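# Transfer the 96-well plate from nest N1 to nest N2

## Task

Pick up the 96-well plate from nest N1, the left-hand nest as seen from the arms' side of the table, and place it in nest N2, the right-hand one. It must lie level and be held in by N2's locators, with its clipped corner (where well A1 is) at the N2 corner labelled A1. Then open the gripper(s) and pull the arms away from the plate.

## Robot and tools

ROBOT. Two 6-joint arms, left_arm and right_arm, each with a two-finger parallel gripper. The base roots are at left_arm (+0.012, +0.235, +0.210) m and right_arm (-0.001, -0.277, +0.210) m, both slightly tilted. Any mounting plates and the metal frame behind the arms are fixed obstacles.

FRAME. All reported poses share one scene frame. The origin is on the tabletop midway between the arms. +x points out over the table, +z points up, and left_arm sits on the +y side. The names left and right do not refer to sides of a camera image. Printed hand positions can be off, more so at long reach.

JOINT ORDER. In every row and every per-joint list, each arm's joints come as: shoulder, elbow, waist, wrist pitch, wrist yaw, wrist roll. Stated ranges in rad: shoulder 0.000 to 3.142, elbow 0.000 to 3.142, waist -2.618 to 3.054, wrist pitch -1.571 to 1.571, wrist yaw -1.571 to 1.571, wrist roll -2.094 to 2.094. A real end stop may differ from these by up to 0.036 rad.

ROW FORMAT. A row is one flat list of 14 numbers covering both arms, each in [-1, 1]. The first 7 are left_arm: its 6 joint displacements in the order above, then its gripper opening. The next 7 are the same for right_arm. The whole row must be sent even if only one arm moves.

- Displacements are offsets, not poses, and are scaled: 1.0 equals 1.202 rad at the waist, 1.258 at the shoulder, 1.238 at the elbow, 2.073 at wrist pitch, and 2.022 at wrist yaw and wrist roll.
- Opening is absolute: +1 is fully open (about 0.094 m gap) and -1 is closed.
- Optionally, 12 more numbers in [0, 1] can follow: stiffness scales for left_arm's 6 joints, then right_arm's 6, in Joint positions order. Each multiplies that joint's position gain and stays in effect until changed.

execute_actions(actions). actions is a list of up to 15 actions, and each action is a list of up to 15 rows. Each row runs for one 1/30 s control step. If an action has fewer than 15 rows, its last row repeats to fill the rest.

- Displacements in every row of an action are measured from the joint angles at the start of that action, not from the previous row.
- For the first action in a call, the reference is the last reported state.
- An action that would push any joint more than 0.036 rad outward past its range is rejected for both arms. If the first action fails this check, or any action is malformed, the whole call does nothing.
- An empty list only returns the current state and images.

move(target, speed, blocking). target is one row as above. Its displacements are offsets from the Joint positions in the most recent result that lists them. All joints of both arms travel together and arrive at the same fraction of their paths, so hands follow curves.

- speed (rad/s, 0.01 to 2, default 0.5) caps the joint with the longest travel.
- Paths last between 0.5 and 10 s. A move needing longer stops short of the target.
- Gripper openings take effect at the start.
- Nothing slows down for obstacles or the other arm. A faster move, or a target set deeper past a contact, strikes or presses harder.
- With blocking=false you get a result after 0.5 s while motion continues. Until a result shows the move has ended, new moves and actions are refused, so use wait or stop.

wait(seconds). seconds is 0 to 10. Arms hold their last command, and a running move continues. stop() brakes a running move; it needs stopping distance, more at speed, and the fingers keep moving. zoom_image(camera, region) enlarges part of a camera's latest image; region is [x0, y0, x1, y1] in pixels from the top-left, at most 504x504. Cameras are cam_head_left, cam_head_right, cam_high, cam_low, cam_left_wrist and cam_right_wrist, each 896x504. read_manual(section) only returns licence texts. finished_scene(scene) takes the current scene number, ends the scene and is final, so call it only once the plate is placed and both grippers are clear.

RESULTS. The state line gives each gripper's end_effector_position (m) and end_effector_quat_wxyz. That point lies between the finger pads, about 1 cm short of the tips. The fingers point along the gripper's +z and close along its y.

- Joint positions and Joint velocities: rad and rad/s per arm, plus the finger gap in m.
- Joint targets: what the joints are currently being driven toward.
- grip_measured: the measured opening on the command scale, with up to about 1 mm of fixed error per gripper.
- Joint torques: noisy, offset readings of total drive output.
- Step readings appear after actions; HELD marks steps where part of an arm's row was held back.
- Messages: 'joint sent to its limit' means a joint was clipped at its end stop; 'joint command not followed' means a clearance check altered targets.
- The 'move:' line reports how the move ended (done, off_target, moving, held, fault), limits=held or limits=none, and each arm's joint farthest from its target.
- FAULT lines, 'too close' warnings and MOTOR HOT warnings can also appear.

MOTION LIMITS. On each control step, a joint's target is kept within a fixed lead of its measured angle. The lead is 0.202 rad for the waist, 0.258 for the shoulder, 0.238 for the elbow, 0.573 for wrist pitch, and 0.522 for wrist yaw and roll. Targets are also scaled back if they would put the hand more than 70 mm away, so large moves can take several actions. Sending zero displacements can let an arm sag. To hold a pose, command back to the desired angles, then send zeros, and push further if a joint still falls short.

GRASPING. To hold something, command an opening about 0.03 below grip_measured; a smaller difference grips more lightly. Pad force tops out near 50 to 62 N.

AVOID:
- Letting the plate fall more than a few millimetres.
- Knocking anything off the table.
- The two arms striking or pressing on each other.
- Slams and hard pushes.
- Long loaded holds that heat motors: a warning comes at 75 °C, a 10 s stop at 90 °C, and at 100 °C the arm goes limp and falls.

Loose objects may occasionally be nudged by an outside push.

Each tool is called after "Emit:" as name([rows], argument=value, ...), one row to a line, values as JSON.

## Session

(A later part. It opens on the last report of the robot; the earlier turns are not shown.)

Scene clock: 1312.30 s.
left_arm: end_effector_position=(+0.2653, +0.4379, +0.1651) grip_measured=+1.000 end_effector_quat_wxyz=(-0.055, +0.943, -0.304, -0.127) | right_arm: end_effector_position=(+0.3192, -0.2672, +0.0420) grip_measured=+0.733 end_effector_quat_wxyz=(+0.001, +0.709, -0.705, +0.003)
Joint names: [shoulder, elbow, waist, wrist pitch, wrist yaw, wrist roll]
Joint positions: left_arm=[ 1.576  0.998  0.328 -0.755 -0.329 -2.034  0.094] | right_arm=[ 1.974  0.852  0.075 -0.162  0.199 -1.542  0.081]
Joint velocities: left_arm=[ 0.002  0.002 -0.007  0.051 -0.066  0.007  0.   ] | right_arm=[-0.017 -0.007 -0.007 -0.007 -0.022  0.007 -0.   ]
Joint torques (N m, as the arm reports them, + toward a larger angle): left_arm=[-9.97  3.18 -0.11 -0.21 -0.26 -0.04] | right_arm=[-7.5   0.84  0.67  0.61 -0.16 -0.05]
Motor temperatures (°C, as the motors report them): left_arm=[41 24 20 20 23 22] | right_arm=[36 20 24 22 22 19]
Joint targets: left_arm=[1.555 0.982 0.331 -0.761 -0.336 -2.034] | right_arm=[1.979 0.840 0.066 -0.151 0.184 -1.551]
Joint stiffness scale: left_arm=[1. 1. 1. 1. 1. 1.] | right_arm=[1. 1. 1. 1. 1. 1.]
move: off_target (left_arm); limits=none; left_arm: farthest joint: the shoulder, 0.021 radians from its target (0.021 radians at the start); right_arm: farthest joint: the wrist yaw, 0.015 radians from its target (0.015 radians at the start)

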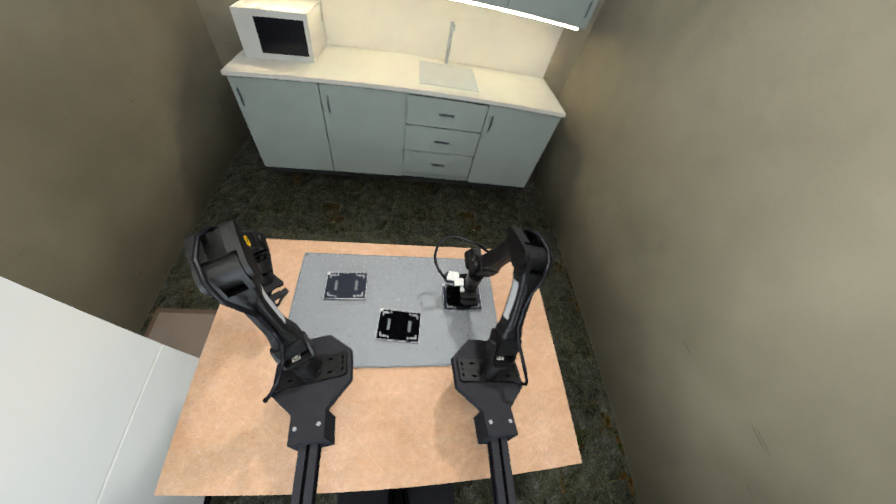

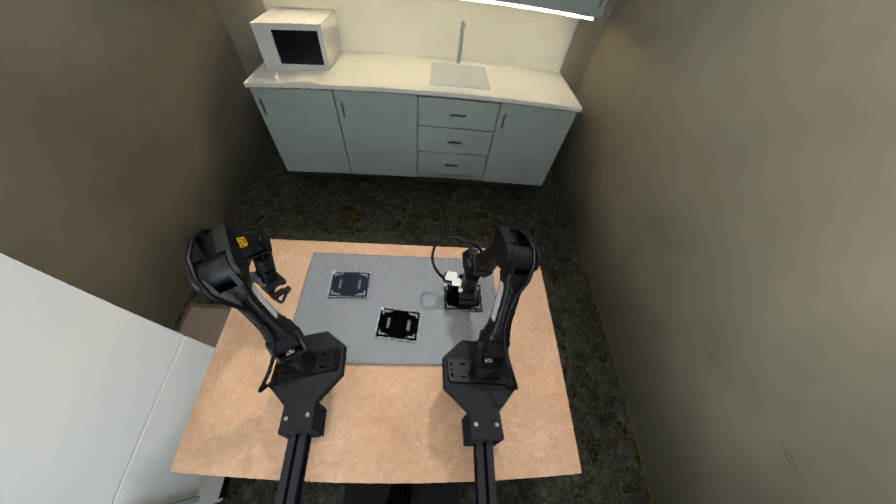

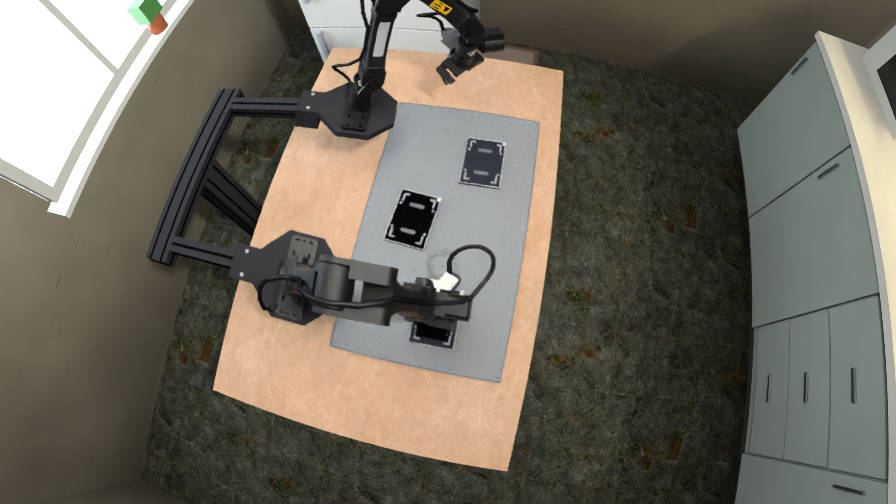

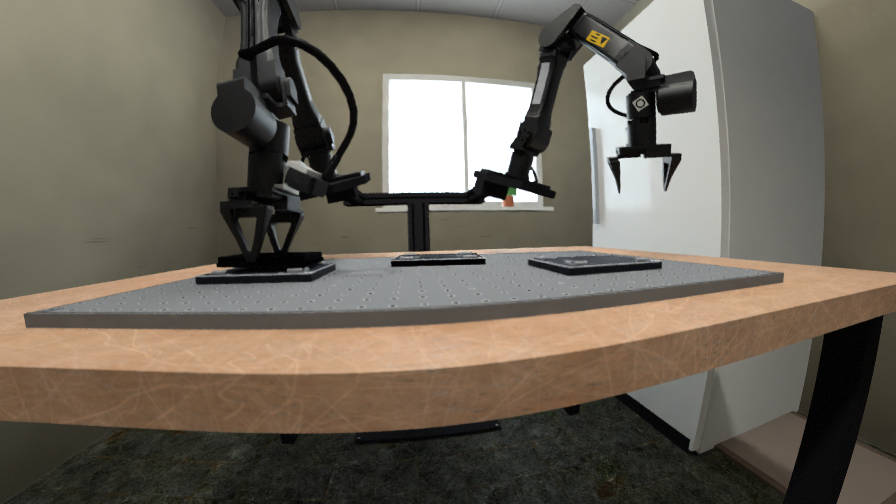

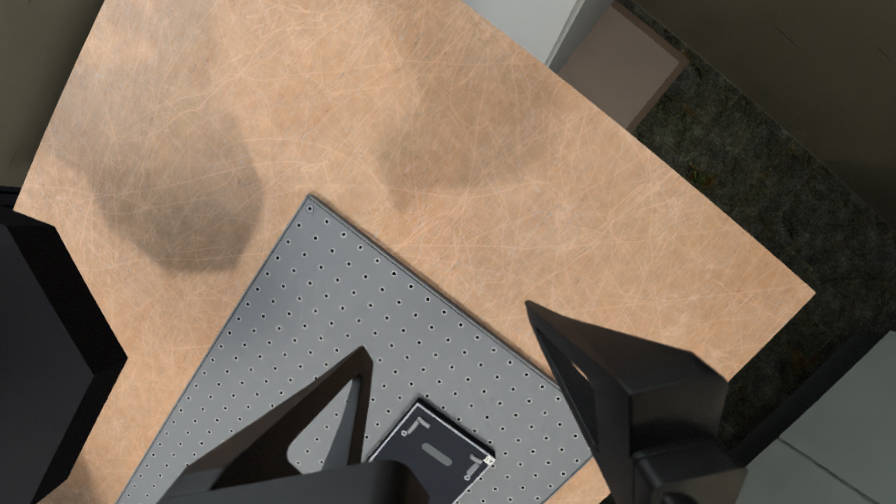

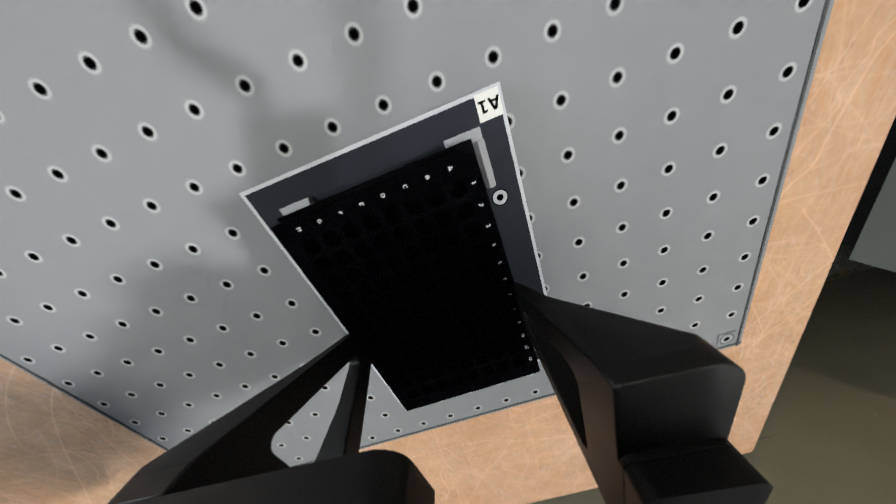

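Emit:
move(target=[-0.0167,-0.013,0.0025,-0.003,-0.0035,0,1, 0.004,-0.0097,-0.0100,0.0072,-0.0074,-0.0069,0.70], speed=0.02)

Emit:
zoom_image(camera="cam_right_wrist", region=[420,80,540,220])

Emit:
zoom_image(camera="cam_right_wrist", region=[240,170,360,260])

Scene clock: 1360.53 s.
left_arm: end_effector_position=(+0.2653, +0.4379, +0.1651) grip_measured=+1.000 end_effector_quat_wxyz=(-0.055, +0.943, -0.304, -0.127) | right_arm: end_effector_position=(+0.3200, -0.2691, +0.0417) grip_measured=+0.733 end_effector_quat_wxyz=(+0.001, +0.709, -0.705, +0.004)
Joint names: [shoulder, elbow, waist, wrist pitch, wrist yaw, wrist roll]
Joint positions: left_arm=[ 1.576  0.998  0.328 -0.755 -0.329 -2.034  0.094] | right_arm=[ 1.974  0.852  0.069 -0.158  0.199 -1.547  0.081]
Joint velocities: left_arm=[ 0.012  0.007 -0.002 -0.095 -0.007  0.051  0.   ] | right_arm=[-0.002  0.022  0.002  0.007  0.081 -0.022  0.   ]
Joint torques (N m, as the arm reports them, + toward a larger angle): left_arm=[-9.98  3.18 -0.1  -0.21 -0.26 -0.04] | right_arm=[-7.57  0.85  0.82  0.64 -0.14 -0.06]
Motor temperatures (°C, as the motors report them): left_arm=[41 24 20 20 23 22] | right_arm=[36 20 24 22 22 19]
Joint targets: left_arm=[1.555 0.982 0.331 -0.761 -0.336 -2.034] | right_arm=[1.979 0.840 0.063 -0.147 0.184 -1.556]
Joint stiffness scale: left_arm=[1. 1. 1. 1. 1. 1.] | right_arm=[1. 1. 1. 1. 1. 1.]
move: off_target (left_arm); limits=none; left_arm: farthest joint: the shoulder, 0.021 radians from its target (0.021 radians at the start); right_arm: farthest joint: the wrist yaw, 0.015 radians from its target (0.015 radians at the start)

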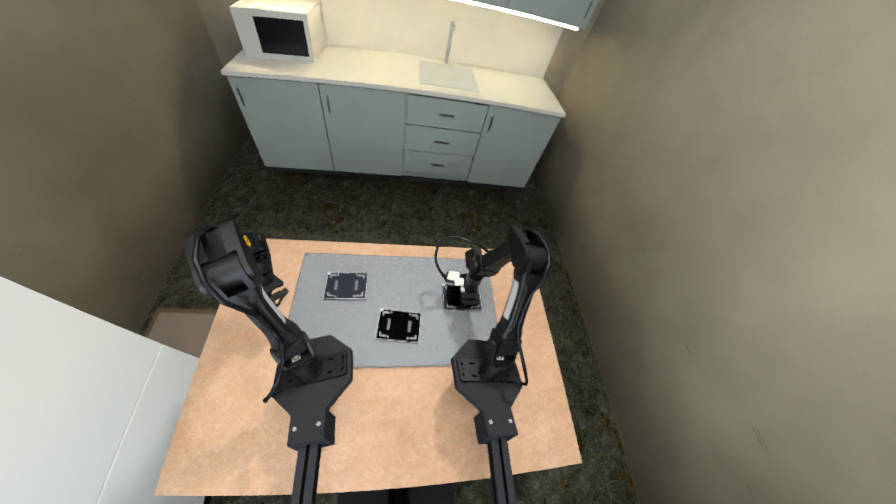

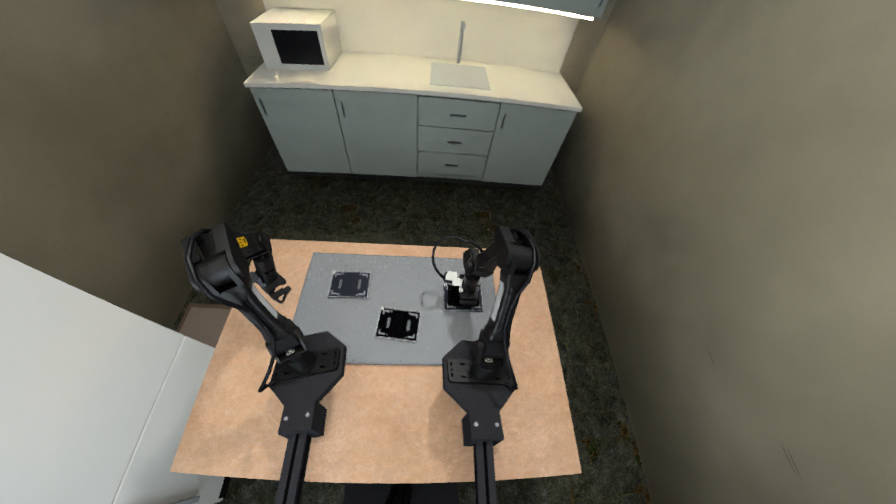

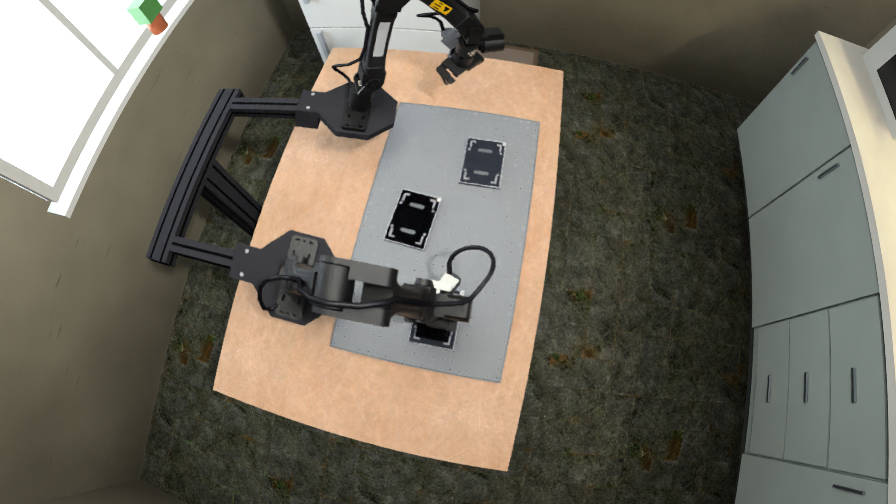

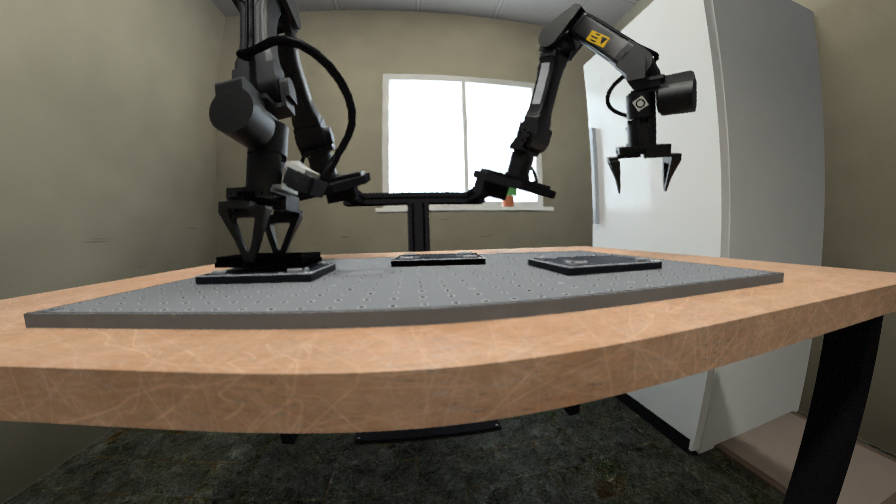

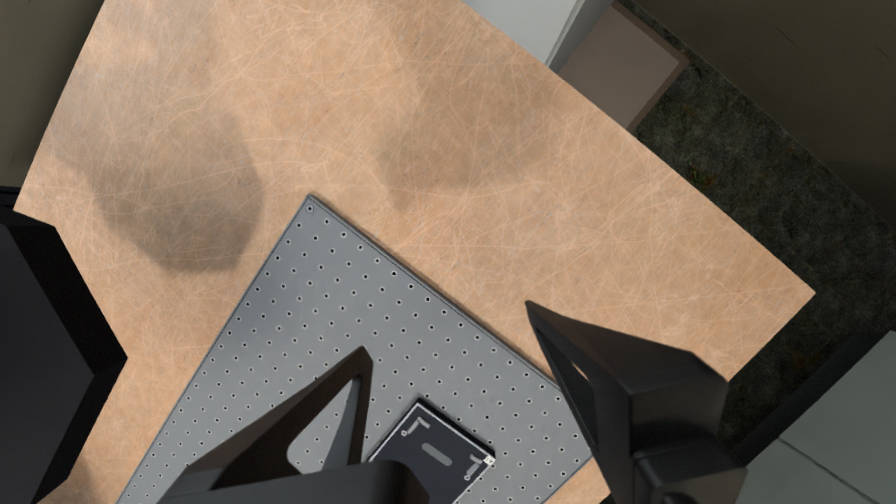

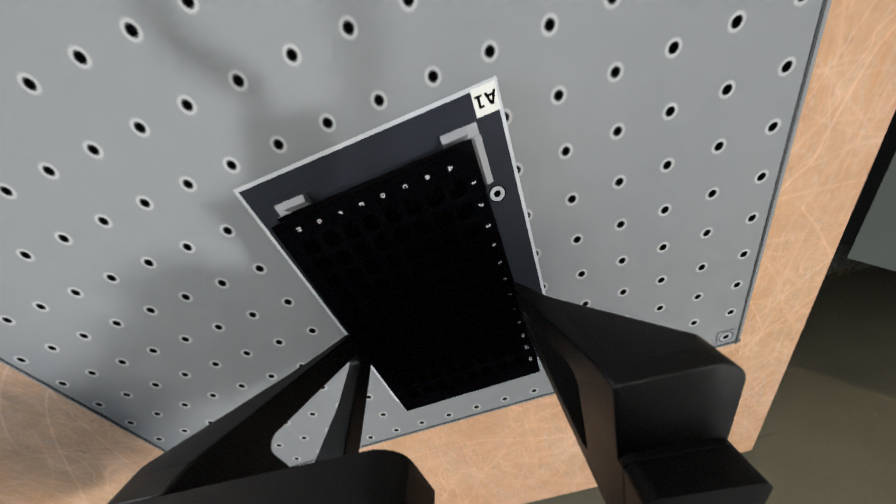

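Region (420, 80, 540, 220) of cam_right_wrist's 896x504 image, scaled by 3.600, with more detail than that image has; it fills the left 432 columns of this view, and the rest is white.

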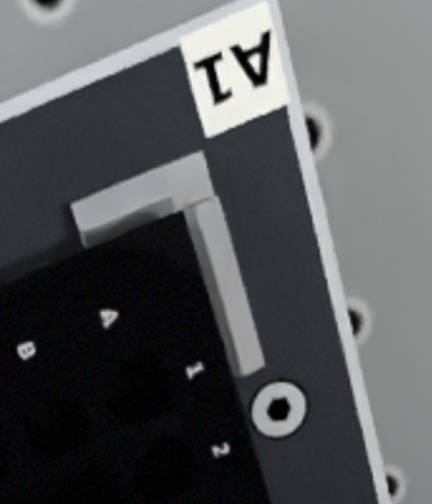

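Region (240, 170, 360, 260) of cam_right_wrist's 896x504 image, scaled by 4.200, with more detail than that image has; it fills the top 378 rows of this view, and the rest is white.

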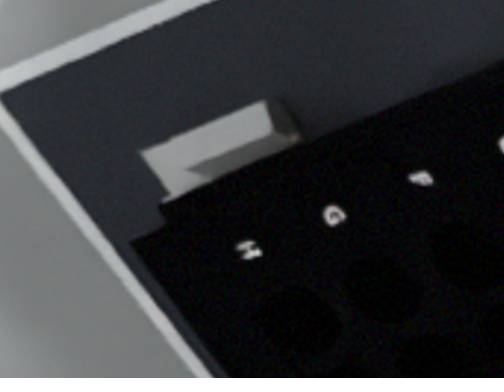

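Emit:
move(target=[-0.0167,-0.013,0.0025,-0.003,-0.0035,0,1, 0.0130,-0.0097,-0.0060,0.0105,-0.0074,-0.0079,0.70], speed=0.02)

Emit:
zoom_image(camera="cam_right_wrist", region=[240,70,580,290])

Emit:
zoom_image(camera="cam_low", region=[180,200,360,300])

Scene clock: 1400.00 s.
left_arm: end_effector_position=(+0.2653, +0.4379, +0.1651) grip_measured=+1.000 end_effector_quat_wxyz=(-0.055, +0.943, -0.304, -0.127) | right_arm: end_effector_position=(+0.3192, -0.2686, +0.0386) grip_measured=+0.733 end_effector_quat_wxyz=(+0.001, +0.711, -0.703, +0.003)
Joint names: [shoulder, elbow, waist, wrist pitch, wrist yaw, wrist roll]
Joint positions: left_arm=[ 1.576  0.998  0.328 -0.755 -0.329 -2.034  0.094] | right_arm=[ 1.985  0.852  0.069 -0.149  0.199 -1.554  0.081]
Joint velocities: left_arm=[ 0.007 -0.012 -0.002 -0.037  0.051 -0.022  0.   ] | right_arm=[-0.002  0.017 -0.017 -0.051  0.066 -0.037  0.   ]
Joint torques (N m, as the arm reports them, + toward a larger angle): left_arm=[-9.97  3.18 -0.11 -0.21 -0.26 -0.04] | right_arm=[-7.63  0.73  0.8   0.63 -0.16 -0.07]
Motor temperatures (°C, as the motors report them): left_arm=[41 24 20 20 23 22] | right_arm=[36 20 24 22 22 19]
Joint targets: left_arm=[1.555 0.982 0.331 -0.761 -0.336 -2.034] | right_arm=[1.990 0.840 0.062 -0.137 0.184 -1.563]
Joint stiffness scale: left_arm=[1. 1. 1. 1. 1. 1.] | right_arm=[1. 1. 1. 1. 1. 1.]
move: off_target (left_arm); limits=none; left_arm: farthest joint: the shoulder, 0.021 radians from its target (0.021 radians at the start); right_arm: farthest joint: the wrist yaw, 0.015 radians from its target (0.015 radians at the start)

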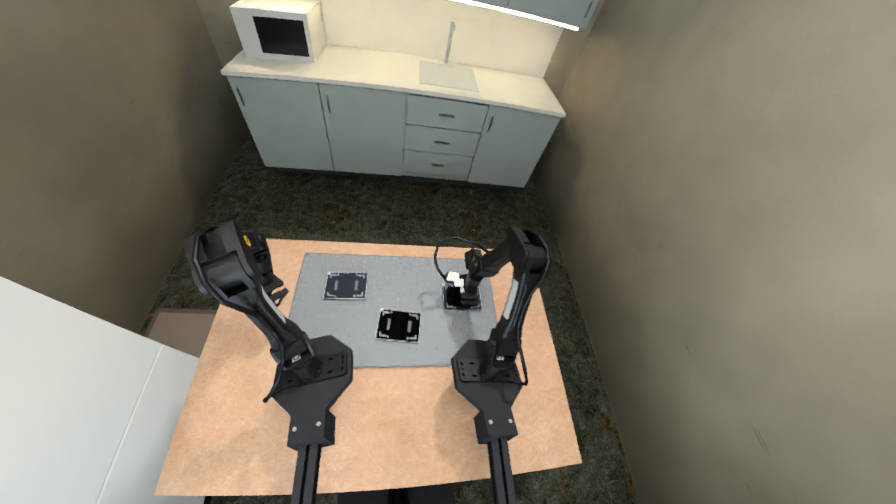

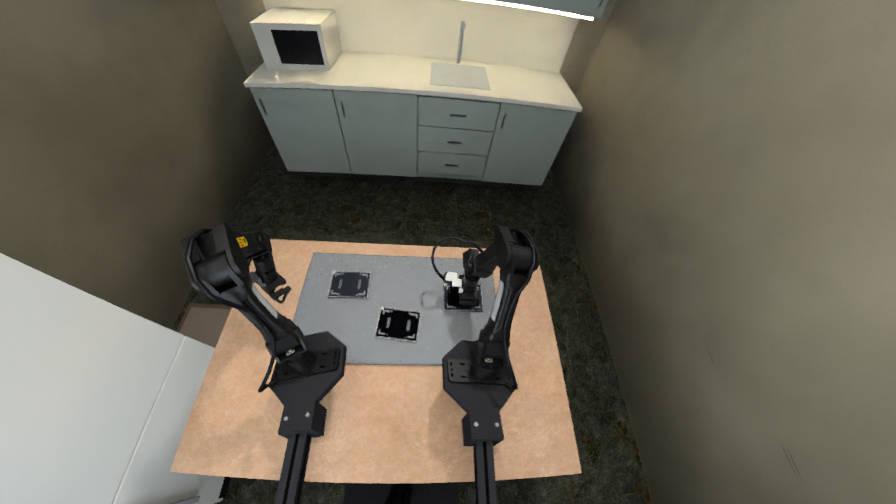

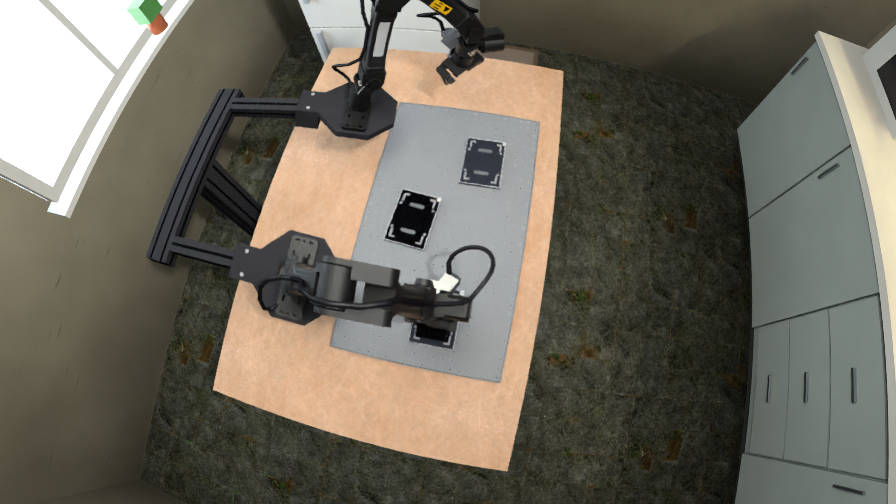

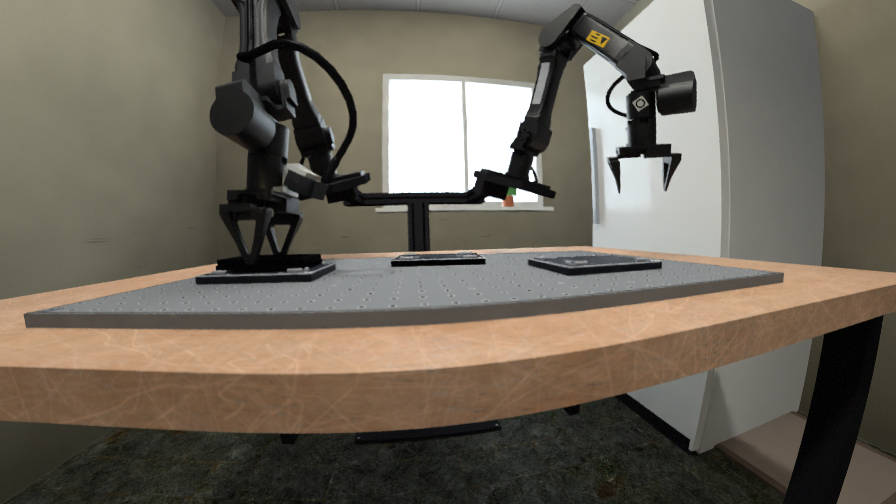

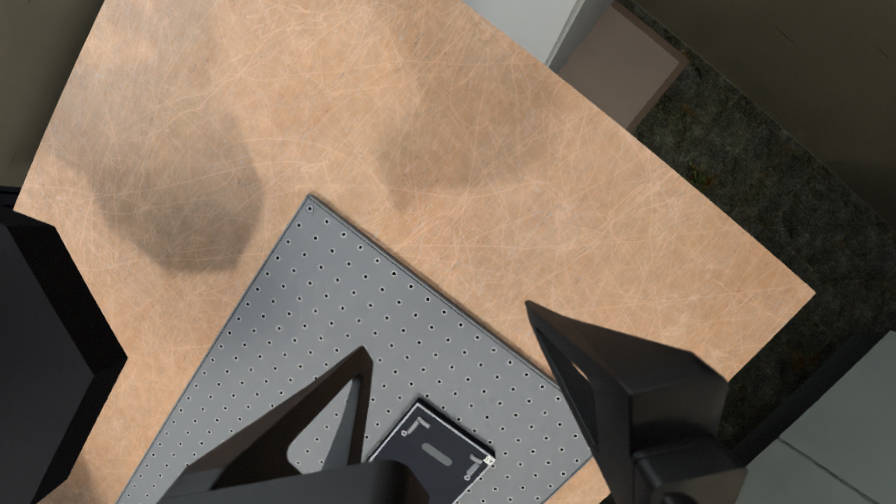

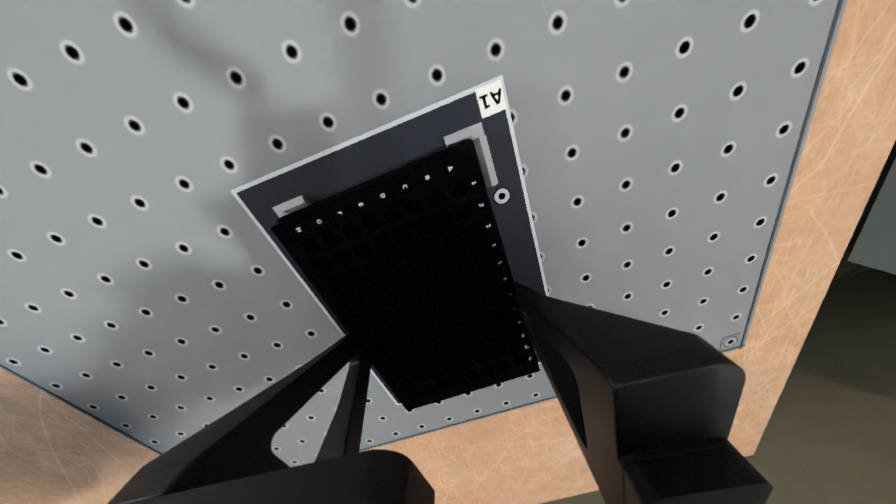

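Region (240, 70, 580, 290) of cam_right_wrist's 896x504 image, scaled by 1.482, with more detail than that image has; it fills the top 326 rows of this view, and the rest is white.

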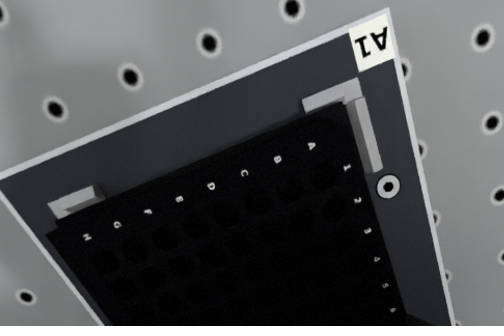

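Region (180, 200, 360, 300) of cam_low's 896x504 image, scaled by 2.800, with more detail than that image has.

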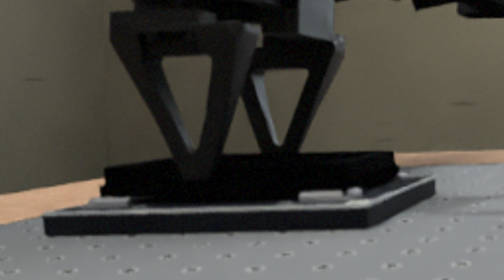

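Emit:
zoom_image(camera="cam_right_wrist", region=[420,80,540,220])

Emit:
zoom_image(camera="cam_right_wrist", region=[240,170,360,260])

Emit:
zoom_image(camera="cam_low", region=[200,245,340,290])

Region (420, 80, 540, 220) of cam_right_wrist's 896x504 image, scaled by 3.600, with more detail than that image has; it fills the left 432 columns of this view, and the rest is white.

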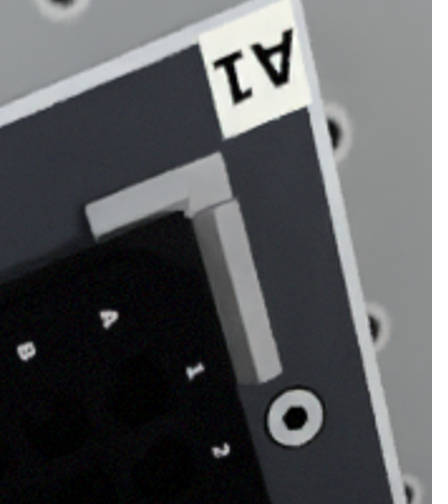

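Region (240, 170, 360, 260) of cam_right_wrist's 896x504 image, scaled by 4.200, with more detail than that image has; it fills the top 378 rows of this view, and the rest is white.

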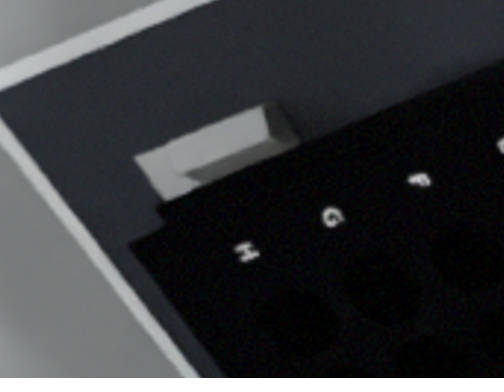

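Region (200, 245, 340, 290) of cam_low's 896x504 image, scaled by 3.600, with more detail than that image has; it fills the top 162 rows of this view, and the rest is white.

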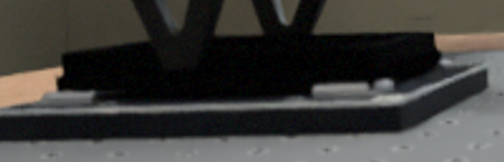

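Emit:
move(target=[-0.0167,-0.013,0.0025,-0.003,-0.0035,0,1, 0.004,-0.0097,-0.0058,0.0075,-0.0074,-0.0045,0.70], speed=0.02)

Emit:
zoom_image(camera="cam_right_wrist", region=[420,80,540,220])

Emit:
zoom_image(camera="cam_right_wrist", region=[240,170,360,260])

Scene clock: 1437.30 s.
left_arm: end_effector_position=(+0.2653, +0.4379, +0.1651) grip_measured=+1.000 end_effector_quat_wxyz=(-0.055, +0.943, -0.304, -0.127) | right_arm: end_effector_position=(+0.3197, -0.2686, +0.0386) grip_measured=+0.733 end_effector_quat_wxyz=(+0.001, +0.711, -0.703, +0.004)
Joint names: [shoulder, elbow, waist, wrist pitch, wrist yaw, wrist roll]
Joint positions: left_arm=[ 1.576  0.998  0.328 -0.755 -0.329 -2.034  0.094] | right_arm=[ 1.985  0.852  0.069 -0.146  0.199 -1.554  0.081]
Joint velocities: left_arm=[ 0.002 -0.022 -0.002 -0.007 -0.007 -0.007  0.   ] | right_arm=[-0.002 -0.002  0.002 -0.007 -0.066  0.007  0.001]
Joint torques (N m, as the arm reports them, + toward a larger angle): left_arm=[-9.97  3.18 -0.11 -0.21 -0.26 -0.04] | right_arm=[-7.61  0.8   0.81  0.62 -0.16 -0.07]
Motor temperatures (°C, as the motors report them): left_arm=[41 24 20 20 23 22] | right_arm=[36 20 24 22 22 19]
Joint targets: left_arm=[1.555 0.982 0.331 -0.761 -0.336 -2.034] | right_arm=[1.990 0.840 0.062 -0.133 0.184 -1.563]
Joint stiffness scale: left_arm=[1. 1. 1. 1. 1. 1.] | right_arm=[1. 1. 1. 1. 1. 1.]
move: off_target (left_arm); limits=none; left_arm: farthest joint: the shoulder, 0.021 radians from its target (0.021 radians at the start); right_arm: farthest joint: the wrist yaw, 0.015 radians from its target (0.015 radians at the start)

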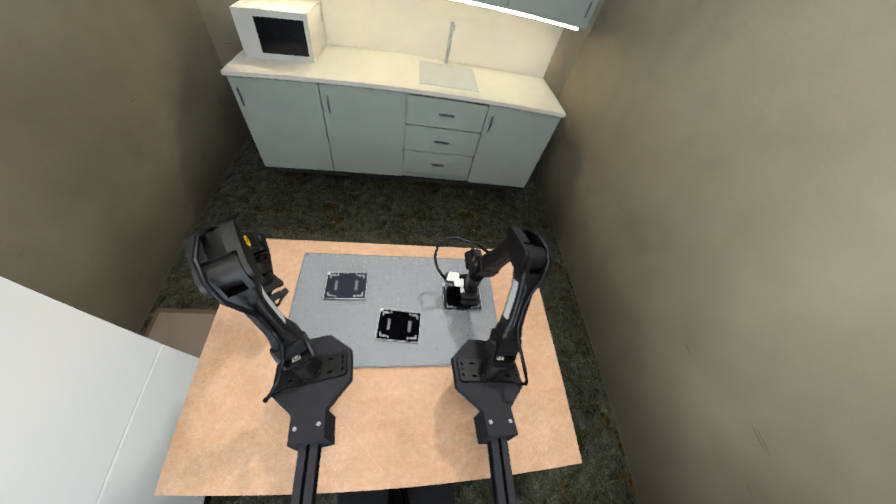

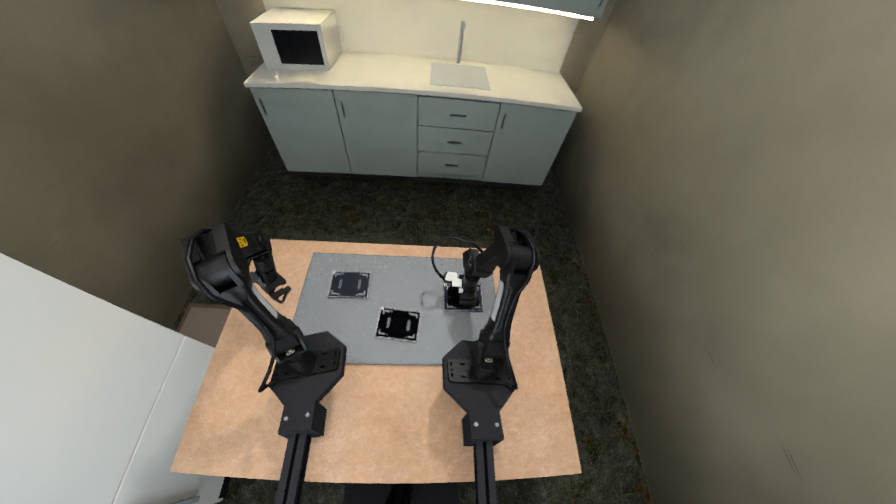

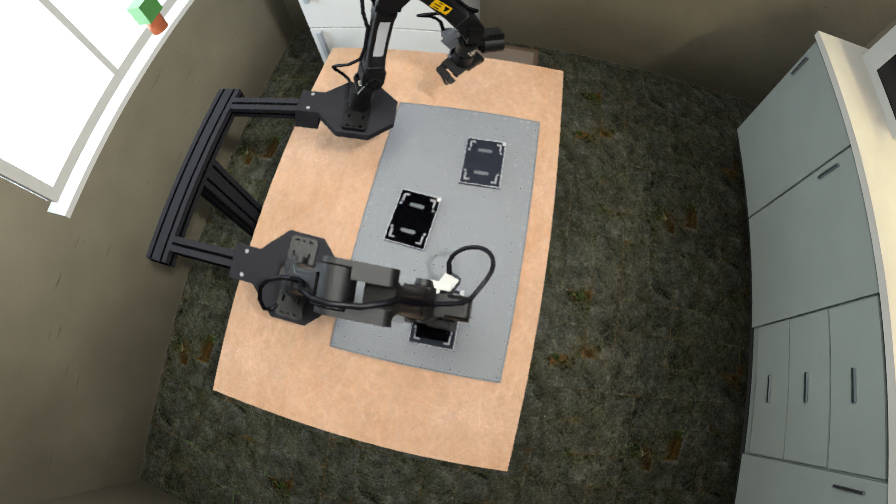

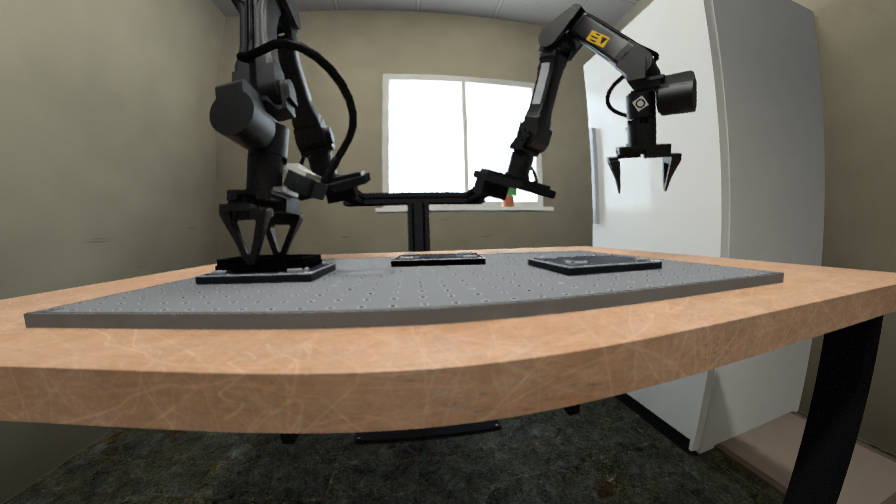

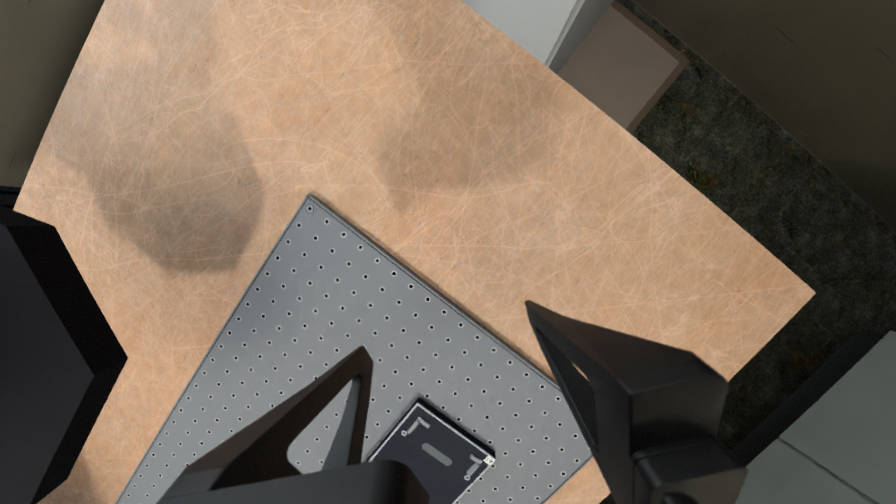

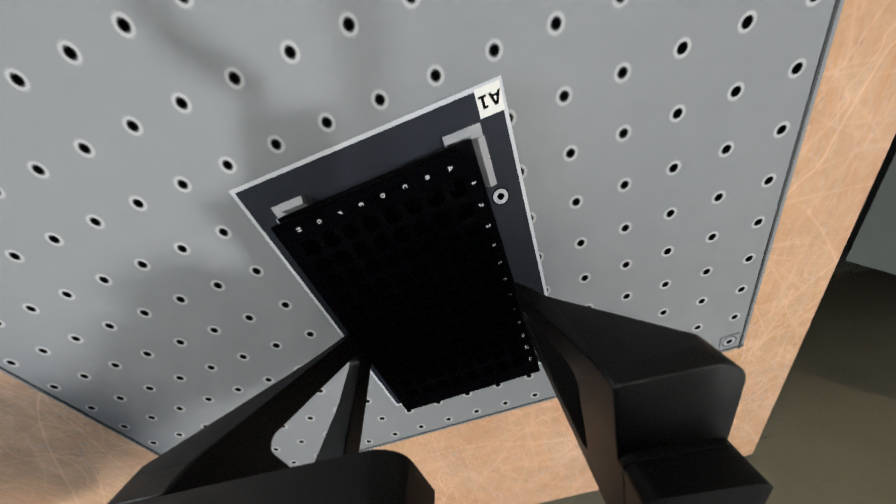

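Region (420, 80, 540, 220) of cam_right_wrist's 896x504 image, scaled by 3.600, with more detail than that image has; it fills the left 432 columns of this view, and the rest is white.

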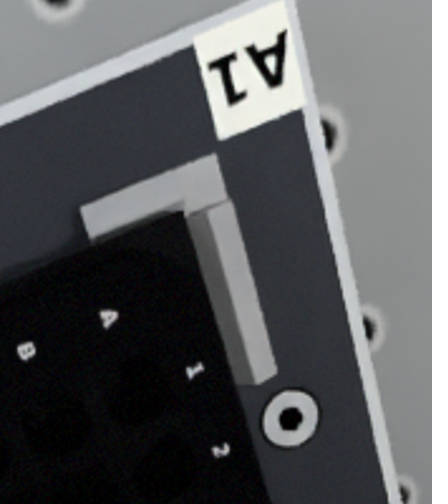

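Region (240, 170, 360, 260) of cam_right_wrist's 896x504 image, scaled by 4.200, with more detail than that image has; it fills the top 378 rows of this view, and the rest is white.

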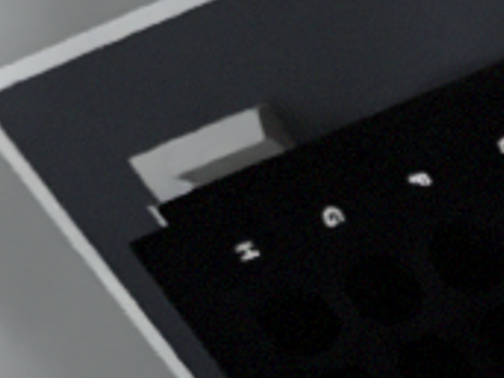

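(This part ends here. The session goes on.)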